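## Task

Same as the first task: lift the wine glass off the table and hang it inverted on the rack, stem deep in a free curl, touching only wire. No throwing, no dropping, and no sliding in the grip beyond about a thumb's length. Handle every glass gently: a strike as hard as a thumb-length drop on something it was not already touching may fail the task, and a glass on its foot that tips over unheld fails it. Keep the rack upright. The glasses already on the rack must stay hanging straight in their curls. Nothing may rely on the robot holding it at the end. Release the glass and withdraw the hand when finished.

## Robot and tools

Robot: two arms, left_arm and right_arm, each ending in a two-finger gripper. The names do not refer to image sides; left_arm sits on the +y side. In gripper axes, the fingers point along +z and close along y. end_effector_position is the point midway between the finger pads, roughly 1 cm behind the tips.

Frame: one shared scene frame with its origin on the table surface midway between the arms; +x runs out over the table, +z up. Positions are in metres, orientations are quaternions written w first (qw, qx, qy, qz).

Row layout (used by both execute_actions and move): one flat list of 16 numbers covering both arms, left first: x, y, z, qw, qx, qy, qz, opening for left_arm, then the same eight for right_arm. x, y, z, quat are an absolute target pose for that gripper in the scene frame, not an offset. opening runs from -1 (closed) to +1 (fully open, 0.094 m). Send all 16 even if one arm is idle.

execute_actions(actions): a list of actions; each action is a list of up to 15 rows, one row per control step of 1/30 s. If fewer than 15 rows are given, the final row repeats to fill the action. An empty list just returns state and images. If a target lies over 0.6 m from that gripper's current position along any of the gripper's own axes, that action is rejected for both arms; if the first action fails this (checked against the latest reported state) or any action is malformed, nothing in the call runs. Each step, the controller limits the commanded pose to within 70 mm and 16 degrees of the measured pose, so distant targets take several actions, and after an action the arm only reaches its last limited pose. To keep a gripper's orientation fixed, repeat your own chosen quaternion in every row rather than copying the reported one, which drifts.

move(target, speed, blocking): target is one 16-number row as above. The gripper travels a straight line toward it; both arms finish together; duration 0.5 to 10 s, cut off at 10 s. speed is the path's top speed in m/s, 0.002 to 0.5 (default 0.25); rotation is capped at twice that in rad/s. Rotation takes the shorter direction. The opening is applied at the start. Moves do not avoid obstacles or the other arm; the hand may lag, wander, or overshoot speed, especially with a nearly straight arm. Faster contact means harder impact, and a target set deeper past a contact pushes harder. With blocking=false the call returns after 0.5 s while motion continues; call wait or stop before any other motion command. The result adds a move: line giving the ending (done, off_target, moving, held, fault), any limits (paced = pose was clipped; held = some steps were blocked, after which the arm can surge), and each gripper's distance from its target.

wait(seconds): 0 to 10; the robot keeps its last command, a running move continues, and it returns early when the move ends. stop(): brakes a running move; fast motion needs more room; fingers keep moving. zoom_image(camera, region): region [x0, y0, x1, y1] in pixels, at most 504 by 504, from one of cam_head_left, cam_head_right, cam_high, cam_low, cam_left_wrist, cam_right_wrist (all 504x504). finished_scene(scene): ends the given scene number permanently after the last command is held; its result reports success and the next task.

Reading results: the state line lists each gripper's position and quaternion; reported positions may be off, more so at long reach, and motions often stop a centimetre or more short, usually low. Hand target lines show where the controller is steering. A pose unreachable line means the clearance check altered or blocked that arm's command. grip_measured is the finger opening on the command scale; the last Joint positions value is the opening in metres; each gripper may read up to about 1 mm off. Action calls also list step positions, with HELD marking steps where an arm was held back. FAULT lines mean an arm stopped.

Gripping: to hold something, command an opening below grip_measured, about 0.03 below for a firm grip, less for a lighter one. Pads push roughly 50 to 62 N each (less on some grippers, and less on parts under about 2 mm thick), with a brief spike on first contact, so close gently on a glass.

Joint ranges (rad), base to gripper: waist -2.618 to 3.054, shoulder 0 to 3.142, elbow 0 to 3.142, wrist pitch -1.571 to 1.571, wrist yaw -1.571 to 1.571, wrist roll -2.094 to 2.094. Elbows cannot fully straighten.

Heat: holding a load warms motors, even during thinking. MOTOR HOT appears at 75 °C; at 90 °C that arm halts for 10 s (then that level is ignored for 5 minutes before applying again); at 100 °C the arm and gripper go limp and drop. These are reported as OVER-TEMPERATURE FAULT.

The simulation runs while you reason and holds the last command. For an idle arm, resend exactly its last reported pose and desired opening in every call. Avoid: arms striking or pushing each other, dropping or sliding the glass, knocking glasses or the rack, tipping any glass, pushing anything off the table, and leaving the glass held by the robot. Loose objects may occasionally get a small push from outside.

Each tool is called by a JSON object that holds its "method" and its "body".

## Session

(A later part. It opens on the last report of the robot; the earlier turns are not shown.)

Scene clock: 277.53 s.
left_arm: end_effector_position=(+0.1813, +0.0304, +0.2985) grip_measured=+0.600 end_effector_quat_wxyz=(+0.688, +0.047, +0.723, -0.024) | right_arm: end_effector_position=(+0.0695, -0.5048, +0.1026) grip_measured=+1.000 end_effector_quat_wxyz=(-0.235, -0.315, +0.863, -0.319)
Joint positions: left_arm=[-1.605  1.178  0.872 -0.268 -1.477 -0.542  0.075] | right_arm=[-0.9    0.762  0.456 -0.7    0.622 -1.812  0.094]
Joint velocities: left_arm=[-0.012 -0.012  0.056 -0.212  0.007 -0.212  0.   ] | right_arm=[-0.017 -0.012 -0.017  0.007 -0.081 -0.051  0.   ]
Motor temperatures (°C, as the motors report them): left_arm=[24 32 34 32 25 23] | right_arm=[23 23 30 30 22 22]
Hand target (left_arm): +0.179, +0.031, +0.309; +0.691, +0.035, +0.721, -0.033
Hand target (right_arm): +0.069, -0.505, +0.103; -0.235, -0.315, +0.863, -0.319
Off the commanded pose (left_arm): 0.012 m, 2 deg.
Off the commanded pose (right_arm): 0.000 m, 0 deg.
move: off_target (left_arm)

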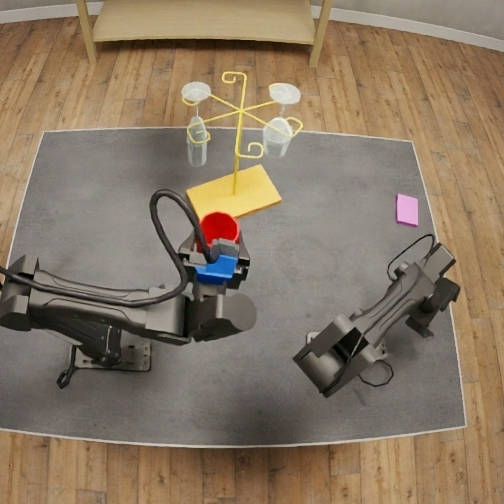

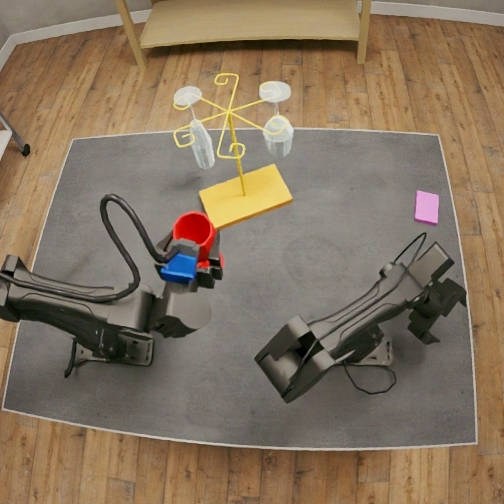

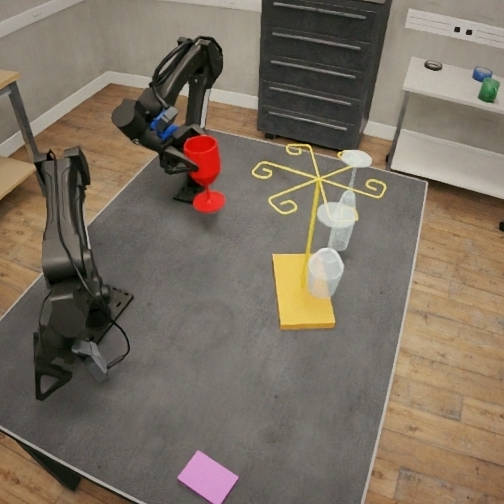

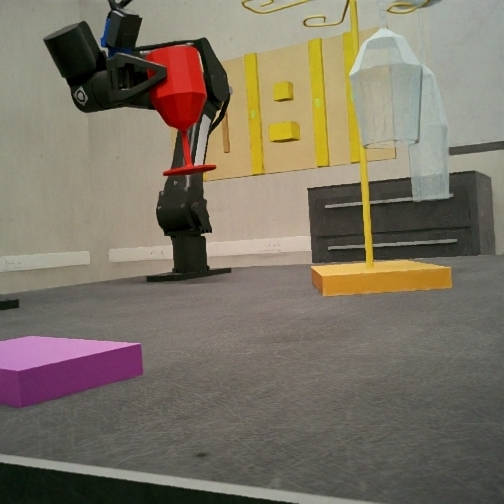

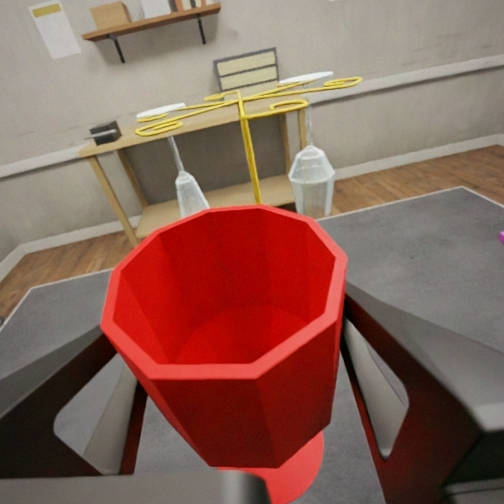

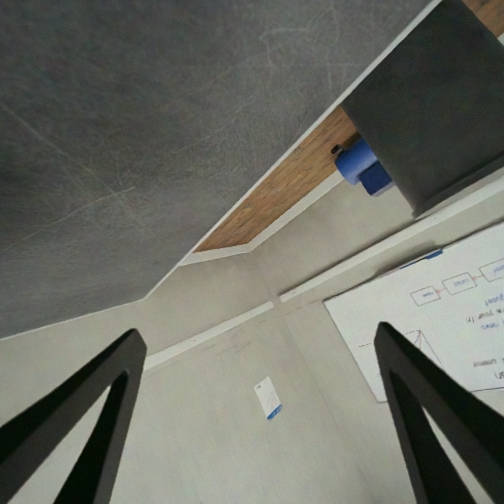

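{"method": "move", "body": {"target": [0.18,0.03,0.31,0.611,0.39,0.612,0.318,0.55,0.0695,-0.5048,0.1026,-0.235,-0.315,0.863,-0.319,1], "speed": 0.25}}

{"method": "move", "body": {"target": [0.18,0.03,0.31,0.37,0.644,0.335,0.581,0.55,0.0695,-0.5048,0.1026,-0.235,-0.315,0.863,-0.319,1], "speed": 0.25}}

Scene clock: 295.30 s.
left_arm: end_effector_position=(+0.1812, +0.0305, +0.2994) grip_measured=+0.600 end_effector_quat_wxyz=(+0.599, +0.407, +0.610, +0.323) | right_arm: end_effector_position=(+0.0695, -0.5048, +0.1026) grip_measured=+1.000 end_effector_quat_wxyz=(-0.235, -0.315, +0.863, -0.319)
Joint positions: left_arm=[-1.605  1.22   0.965 -0.542 -1.467  0.29   0.075] | right_arm=[-0.9    0.762  0.456 -0.7    0.622 -1.812  0.094]
Joint velocities: left_arm=[-0.002 -0.027 -0.012  0.022  0.022  0.037 -0.001] | right_arm=[-0.007 -0.012  0.017  0.022 -0.051  0.007  0.   ]
Motor temperatures (°C, as the motors report them): left_arm=[24 31 35 31 25 23] | right_arm=[23 23 30 30 22 22]
Hand target (left_arm): +0.180, +0.030, +0.310; +0.610, +0.390, +0.613, +0.318
Hand target (right_arm): +0.069, -0.505, +0.103; -0.235, -0.315, +0.863, -0.319
Off the commanded pose (left_arm): 0.011 m, 2 deg.
Off the commanded pose (right_arm): 0.000 m, 0 deg.
move: off_target (left_arm)

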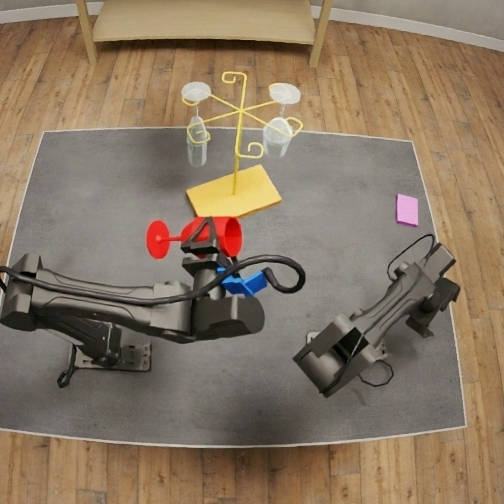

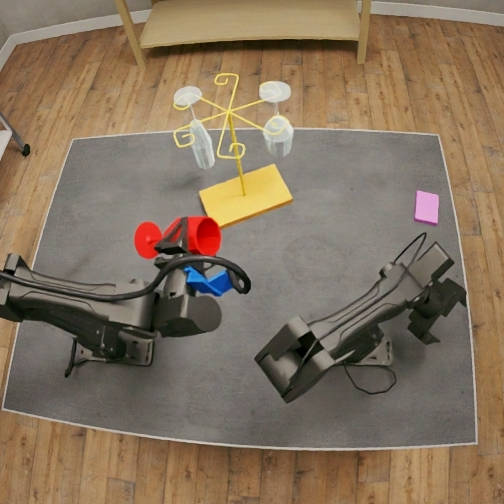

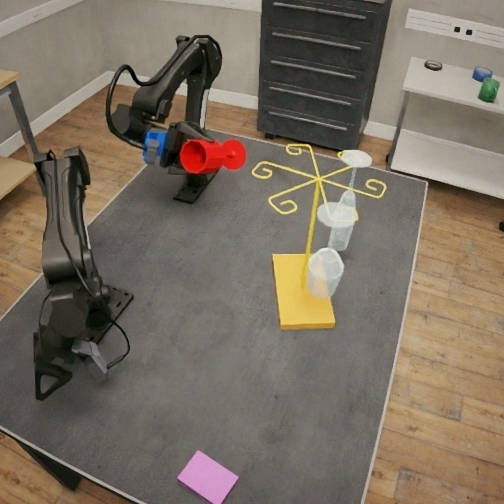

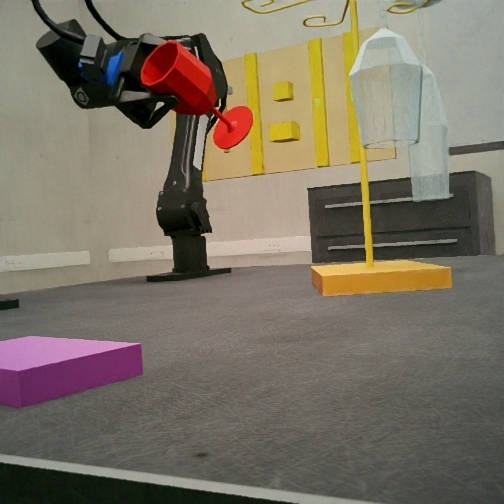

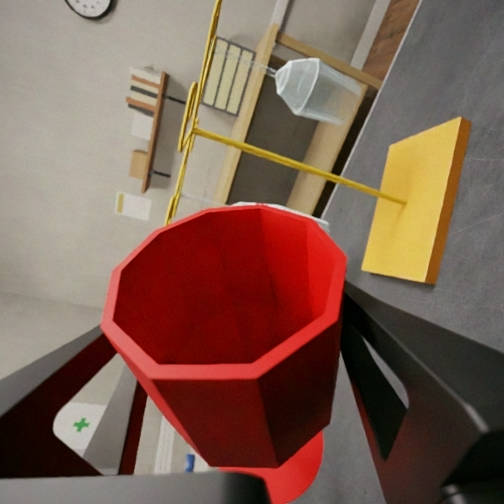

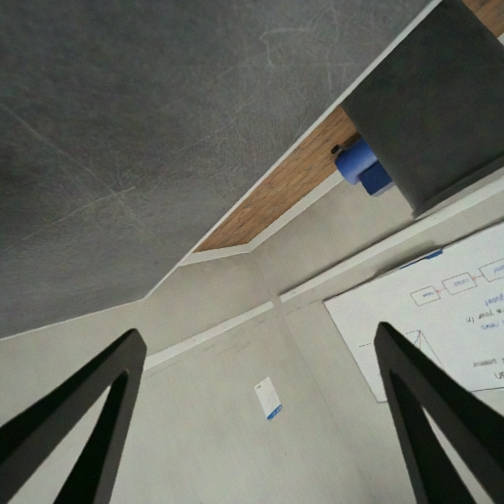

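Scene clock: 298.57 s.
left_arm: end_effector_position=(+0.1810, +0.0237, +0.3037) grip_measured=+0.600 end_effector_quat_wxyz=(+0.358, +0.657, +0.329, +0.576) | right_arm: end_effector_position=(+0.0695, -0.5048, +0.1026) grip_measured=+1.000 end_effector_quat_wxyz=(-0.235, -0.315, +0.863, -0.319)
Joint positions: left_arm=[-1.605  1.258  1.02  -0.603 -1.464  1.282  0.075] | right_arm=[-0.9    0.762  0.456 -0.7    0.622 -1.812  0.094]
Joint velocities: left_arm=[-0.002 -0.002  0.012  0.066  0.051  0.11   0.001] | right_arm=[-0.002  0.007  0.007 -0.037 -0.022  0.007  0.   ]
Motor temperatures (°C, as the motors report them): left_arm=[24 31 35 30 26 23] | right_arm=[23 23 30 30 22 22]
Hand target (left_arm): +0.180, +0.030, +0.310; +0.367, +0.644, +0.337, +0.580
Hand target (right_arm): +0.069, -0.505, +0.103; -0.235, -0.315, +0.863, -0.319
Off the commanded pose (left_arm): 0.009 m, 2 deg.
Off the commanded pose (right_arm): 0.000 m, 0 deg.
move: done

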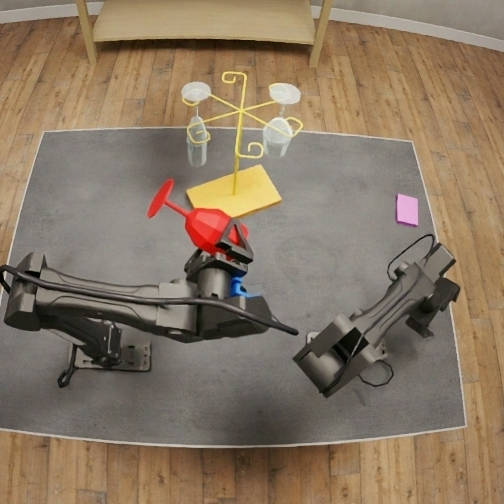

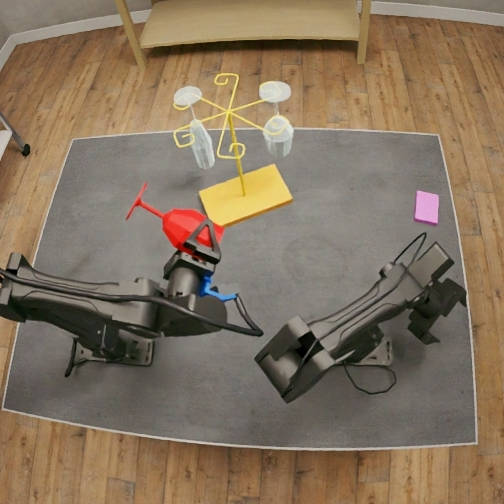

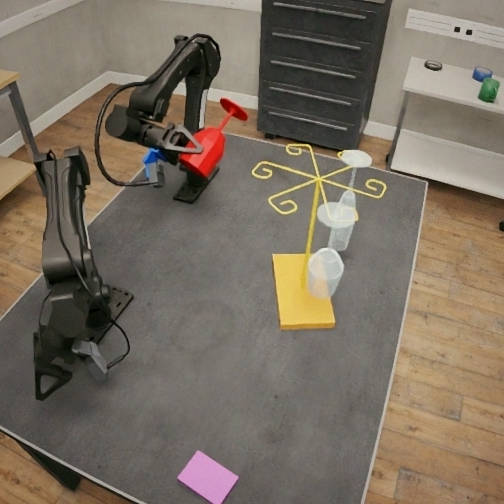

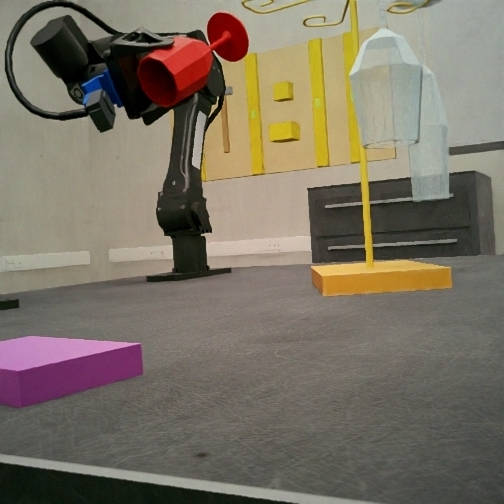

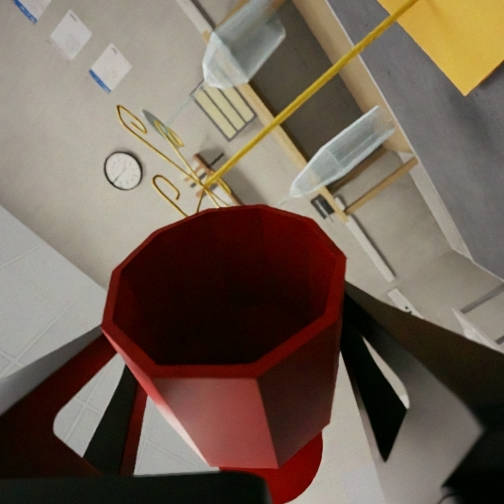

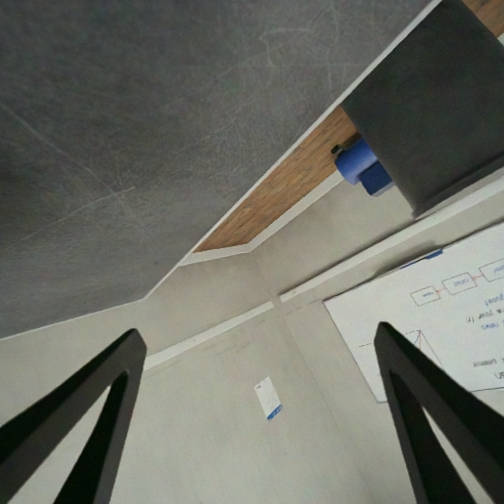

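{"method": "move", "body": {"target": [0.18,0.03,0.30,0.03,0.725,-0.032,0.688,0.55,0.0695,-0.5048,0.1026,-0.235,-0.315,0.863,-0.319,1], "speed": 0.25}}

Scene clock: 306.17 s.
left_arm: end_effector_position=(+0.1812, +0.0307, +0.2877) grip_measured=+0.600 end_effector_quat_wxyz=(+0.029, +0.738, -0.021, +0.674) | right_arm: end_effector_position=(+0.0695, -0.5048, +0.1026) grip_measured=+1.000 end_effector_quat_wxyz=(-0.235, -0.315, +0.863, -0.319)
Joint positions: left_arm=[-1.605  1.291  1.02  -0.775 -1.467  2.084  0.075] | right_arm=[-0.9    0.762  0.456 -0.7    0.622 -1.812  0.094]
Joint velocities: left_arm=[ 0.002  0.002  0.012  0.037 -0.022  0.007  0.002] | right_arm=[-0.007  0.007 -0.017 -0.007 -0.037 -0.007  0.   ]
Motor temperatures (°C, as the motors report them): left_arm=[24 32 35 30 26 23] | right_arm=[23 23 30 30 22 22]
Hand target (left_arm): +0.180, +0.030, +0.300; +0.023, +0.729, -0.023, +0.684
Hand target (right_arm): +0.069, -0.505, +0.103; -0.235, -0.315, +0.863, -0.319
Off the commanded pose (left_arm): 0.012 m, 2 deg.
Off the commanded pose (right_arm): 0.000 m, 0 deg.
joint sent to its limit (left arm) — the command would take joint 6 (wrist roll) past its upper limit, so that joint was sent only as far as its limit.
move: off_target (left_arm)

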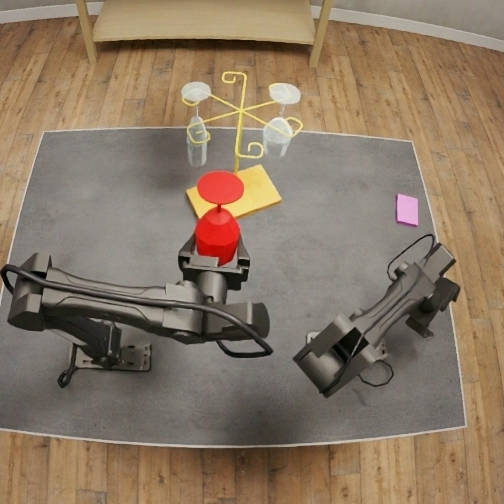

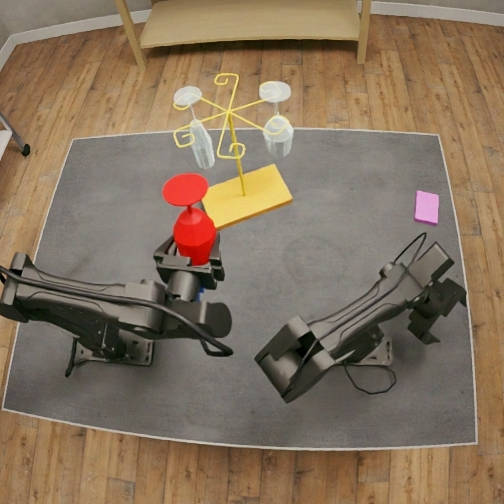

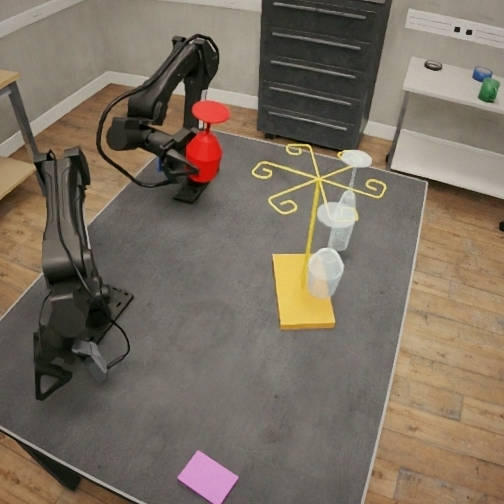

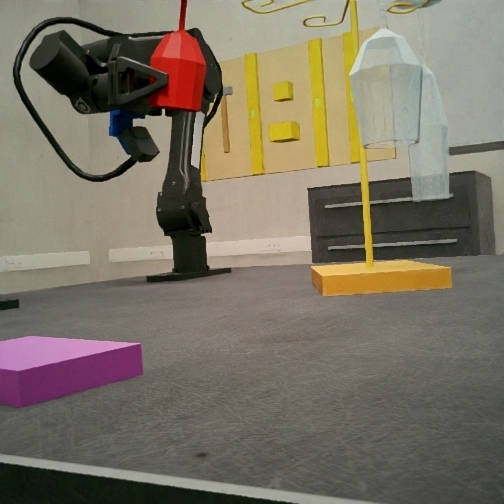

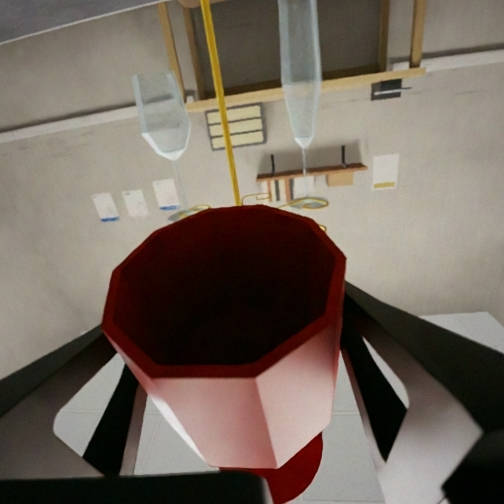

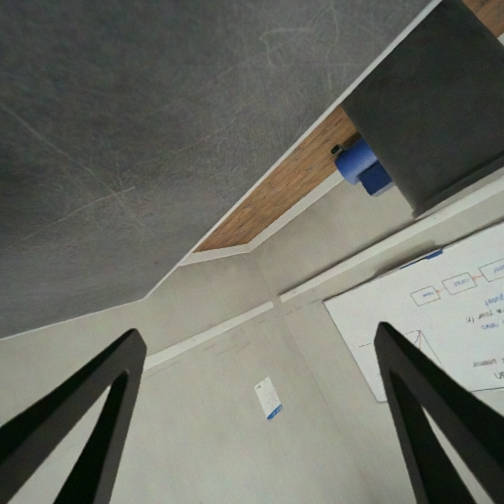

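{"method": "move", "body": {"target": [0.24,-0.075,0.285,-0.042,0.718,0.044,0.694,0.55,0.0695,-0.5048,0.1026,-0.235,-0.315,0.863,-0.319,1], "speed": 0.1}}

{"method": "zoom_image", "body": {"camera": "cam_head_left", "region": [160,50,330,240]}}

{"method": "zoom_image", "body": {"camera": "cam_low", "region": [120,0,440,200]}}

Scene clock: 356.40 s.
left_arm: end_effector_position=(+0.2370, -0.0760, +0.2716) grip_measured=+0.600 end_effector_quat_wxyz=(-0.039, +0.729, +0.032, +0.682) | right_arm: end_effector_position=(+0.0695, -0.5048, +0.1026) grip_measured=+1.000 end_effector_quat_wxyz=(-0.235, -0.315, +0.863, -0.319)
Joint positions: left_arm=[-1.448  1.842  1.492 -0.718 -1.495  2.087  0.075] | right_arm=[-0.9    0.762  0.456 -0.7    0.622 -1.812  0.094]
Joint velocities: left_arm=[-0.017 -0.007  0.022  0.007 -0.081 -0.007  0.   ] | right_arm=[-0.002  0.002 -0.002  0.037 -0.081 -0.037  0.   ]
Motor temperatures (°C, as the motors report them): left_arm=[24 31 36 28 26 23] | right_arm=[23 23 30 29 22 22]
Hand target (left_arm): +0.241, -0.074, +0.286; -0.044, +0.718, +0.045, +0.693
Hand target (right_arm): +0.069, -0.505, +0.103; -0.235, -0.315, +0.863, -0.319
Off the commanded pose (left_arm): 0.014 m, 2 deg.
Off the commanded pose (right_arm): 0.000 m, 0 deg.
joint sent to its limit (left arm) — the command would take joint 6 (wrist roll) past its upper limit, so that joint was sent only as far as its limit.
move: off_target (left_arm)

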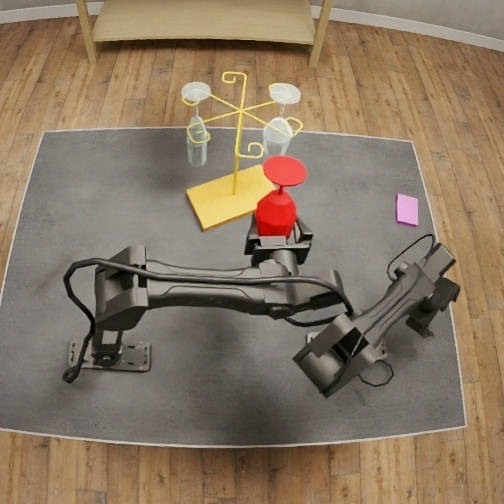

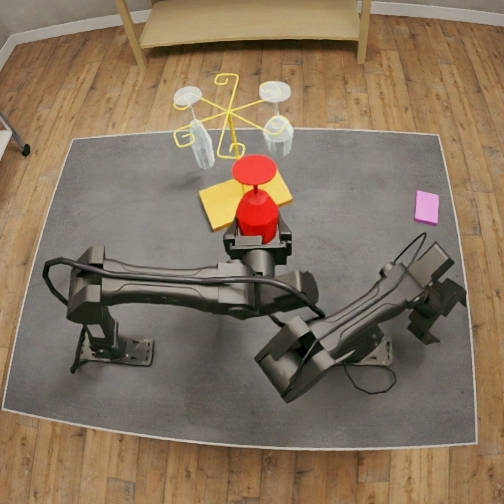

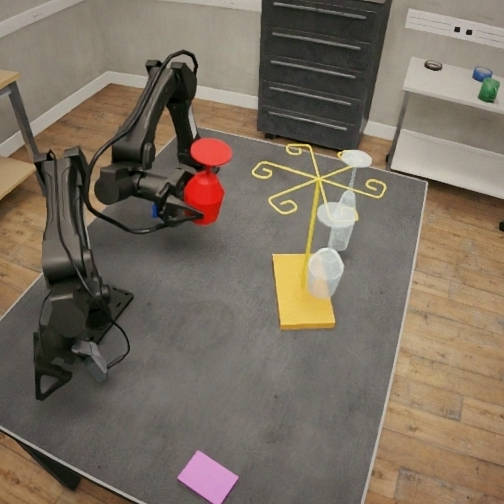

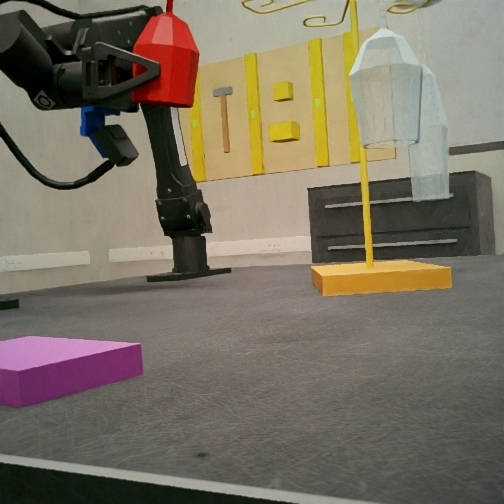

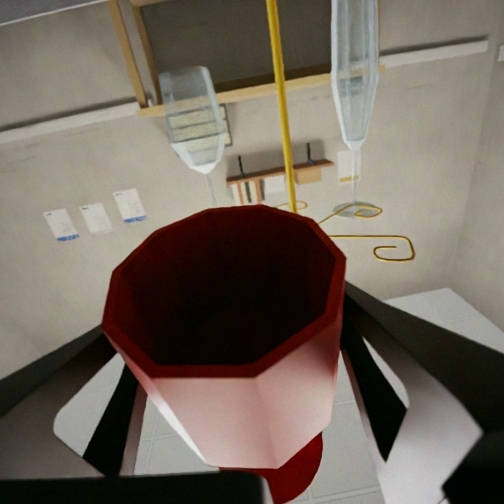

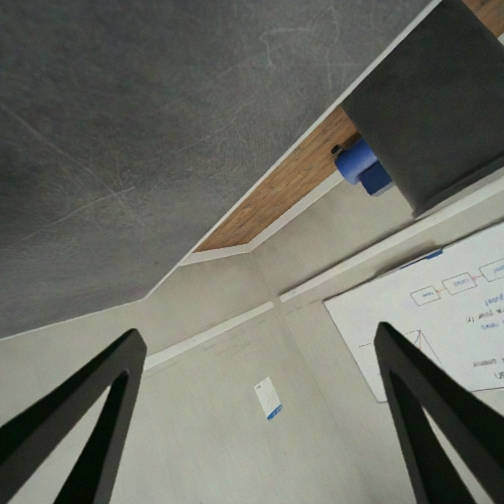

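Region (160, 50, 330, 240) of cam_head_left's 504x504 image, scaled by 2.653, with more detail than that image has; it fills the left 451 columns of this view, and the rest is white.

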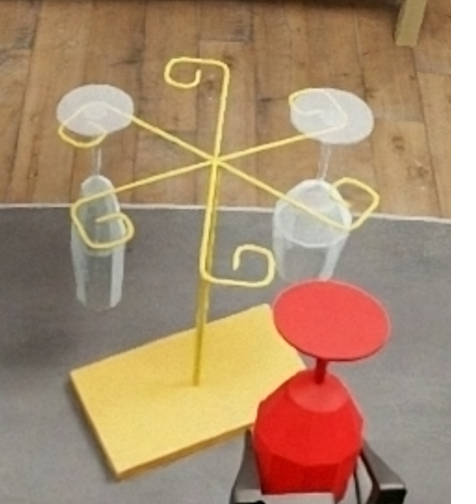

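Region (120, 0, 440, 200) of cam_low's 504x504 image, scaled by 1.575, with more detail than that image has; it fills the top 315 rows of this view, and the rest is white.

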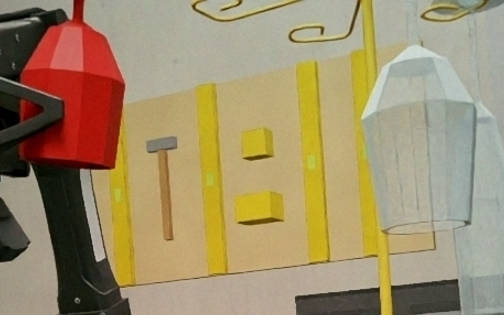

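{"method": "execute_actions", "body": {"actions": []}}

{"method": "zoom_image", "body": {"camera": "cam_head_left", "region": [160,50,330,240]}}

Scene clock: 387.63 s.
left_arm: end_effector_position=(+0.2370, -0.0760, +0.2723) grip_measured=+0.600 end_effector_quat_wxyz=(-0.039, +0.729, +0.032, +0.683) | right_arm: end_effector_position=(+0.0695, -0.5048, +0.1026) grip_measured=+1.000 end_effector_quat_wxyz=(-0.235, -0.315, +0.863, -0.319)
Joint positions: left_arm=[-1.448  1.842  1.493 -0.718 -1.497  2.087  0.075] | right_arm=[-0.9    0.762  0.456 -0.7    0.622 -1.812  0.094]
Joint velocities: left_arm=[-0.022 -0.012 -0.007 -0.037 -0.051 -0.007 -0.   ] | right_arm=[-0.002 -0.022  0.002 -0.125 -0.022  0.022  0.   ]
Motor temperatures (°C, as the motors report them): left_arm=[24 34 37 28 26 23] | right_arm=[23 23 30 29 22 22]
Hand target (left_arm): +0.241, -0.074, +0.286; -0.044, +0.718, +0.045, +0.693
Hand target (right_arm): +0.069, -0.505, +0.103; -0.235, -0.315, +0.863, -0.319
Off the commanded pose (left_arm): 0.013 m, 2 deg.
Off the commanded pose (right_arm): 0.000 m, 0 deg.

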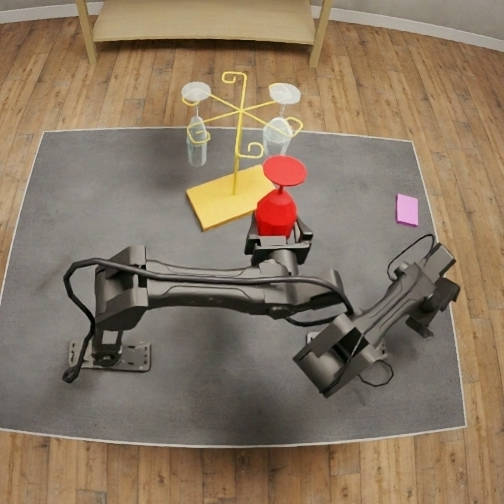

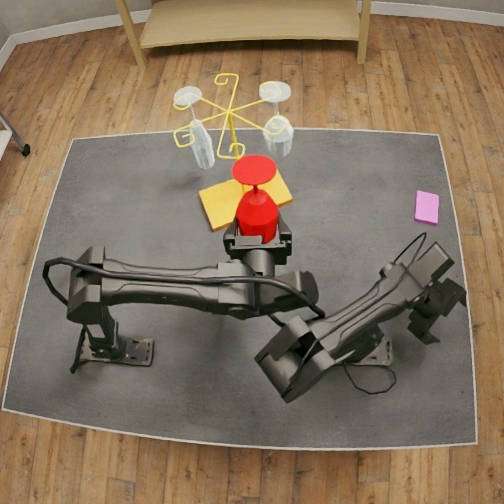

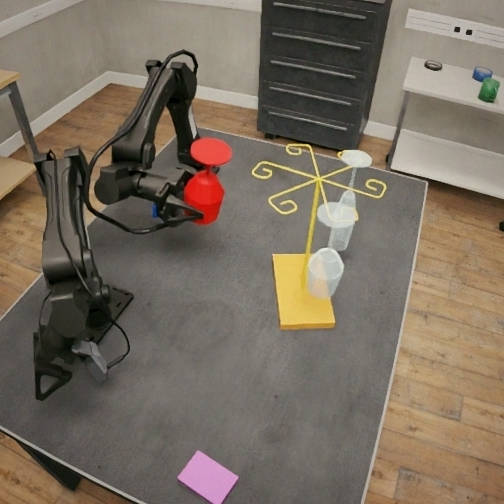

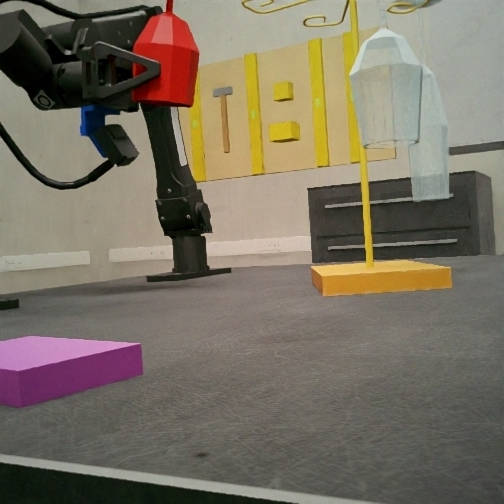

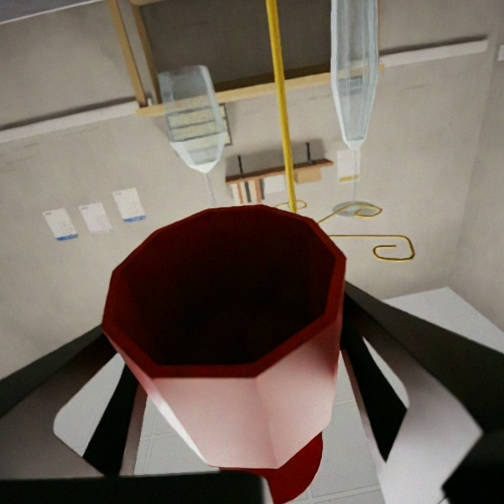

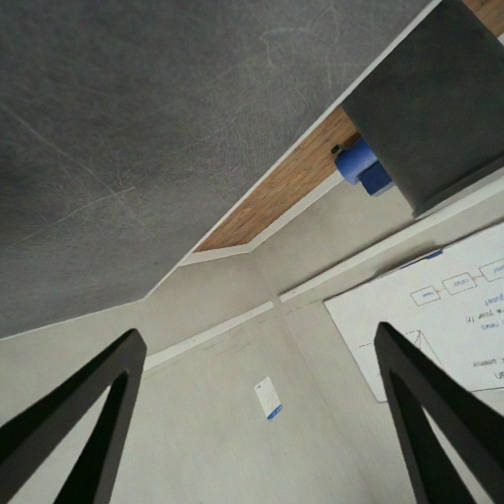

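Region (160, 50, 330, 240) of cam_head_left's 504x504 image, scaled by 2.653, with more detail than that image has; it fills the left 451 columns of this view, and the rest is white.

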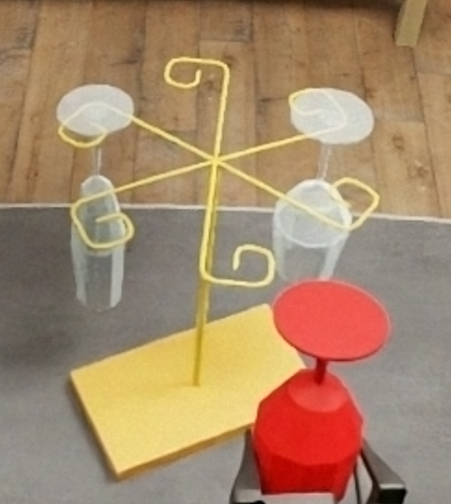

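{"method": "move", "body": {"target": [0.30,-0.075,0.285,-0.097,0.712,0.100,0.688,0.55,0.0695,-0.5048,0.1026,-0.235,-0.315,0.863,-0.319,1], "speed": 0.04}}

{"method": "zoom_image", "body": {"camera": "cam_head_left", "region": [160,50,330,240]}}

Scene clock: 409.60 s.
left_arm: end_effector_position=(+0.2963, -0.0776, +0.2729) grip_measured=+0.600 end_effector_quat_wxyz=(-0.083, +0.722, +0.091, +0.681) | right_arm: end_effector_position=(+0.0695, -0.5048, +0.1026) grip_measured=+1.000 end_effector_quat_wxyz=(-0.235, -0.315, +0.863, -0.319)
Joint positions: left_arm=[-1.304  1.995  1.696 -0.751 -1.504  2.087  0.075] | right_arm=[-0.9    0.762  0.456 -0.7    0.622 -1.812  0.094]
Joint velocities: left_arm=[-0.007  0.012 -0.002 -0.051  0.022 -0.066 -0.   ] | right_arm=[ 0.002 -0.007  0.007  0.007  0.066 -0.022  0.   ]
Motor temperatures (°C, as the motors report them): left_arm=[24 34 37 28 27 23] | right_arm=[23 23 30 29 22 22]
Hand target (left_arm): +0.299, -0.074, +0.285; -0.095, +0.711, +0.097, +0.690
Hand target (right_arm): +0.069, -0.505, +0.103; -0.235, -0.315, +0.863, -0.319
Off the commanded pose (left_arm): 0.013 m, 2 deg.
Off the commanded pose (right_arm): 0.000 m, 0 deg.
joint sent to its limit (left arm) — the command would take joint 6 (wrist roll) past its upper limit, so that joint was sent only as far as its limit.
move: off_target (left_arm)

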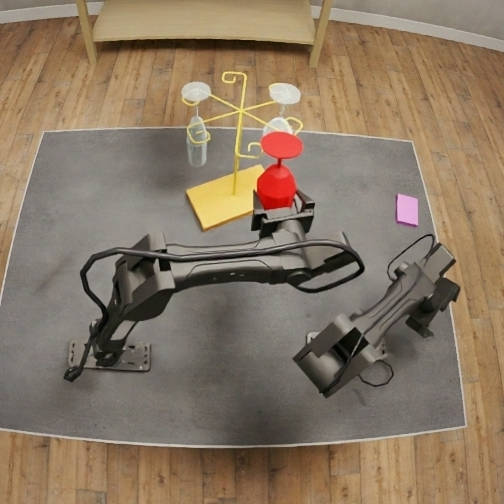

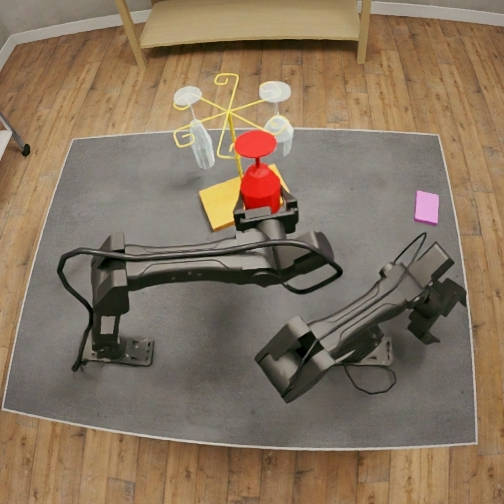

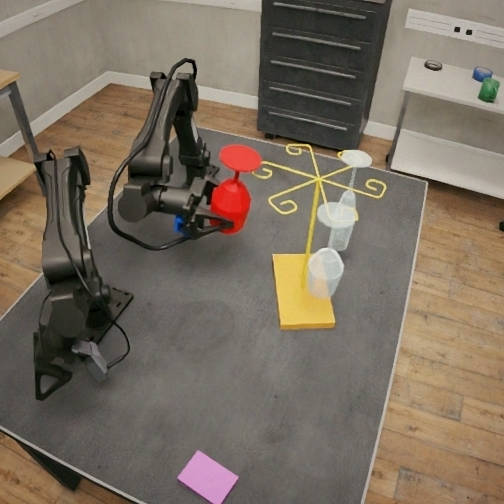

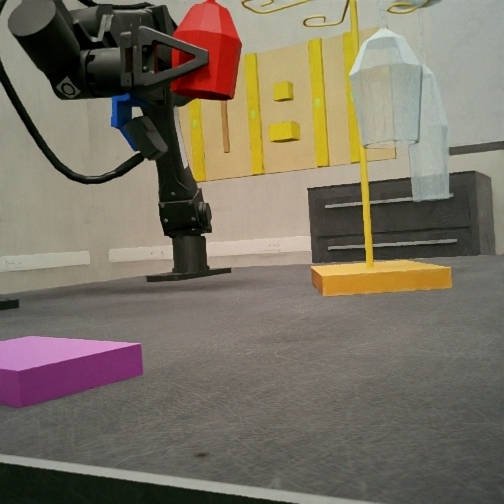

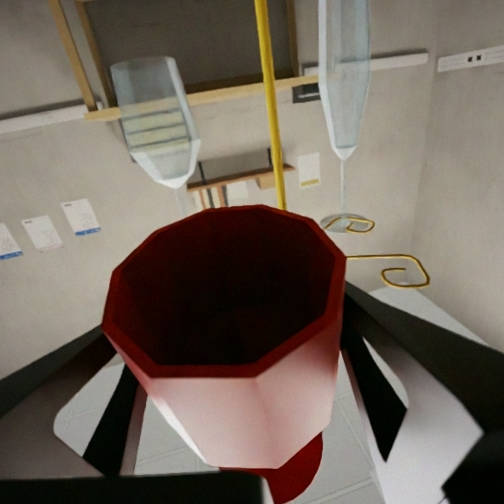

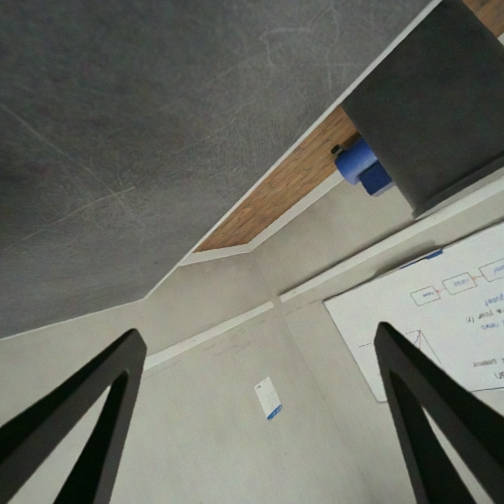

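Region (160, 50, 330, 240) of cam_head_left's 504x504 image, scaled by 2.653, with more detail than that image has; it fills the left 451 columns of this view, and the rest is white.

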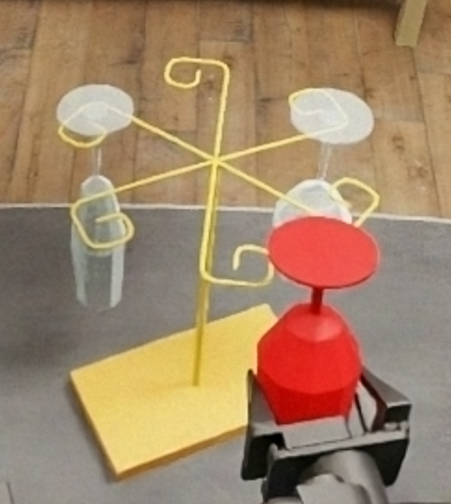

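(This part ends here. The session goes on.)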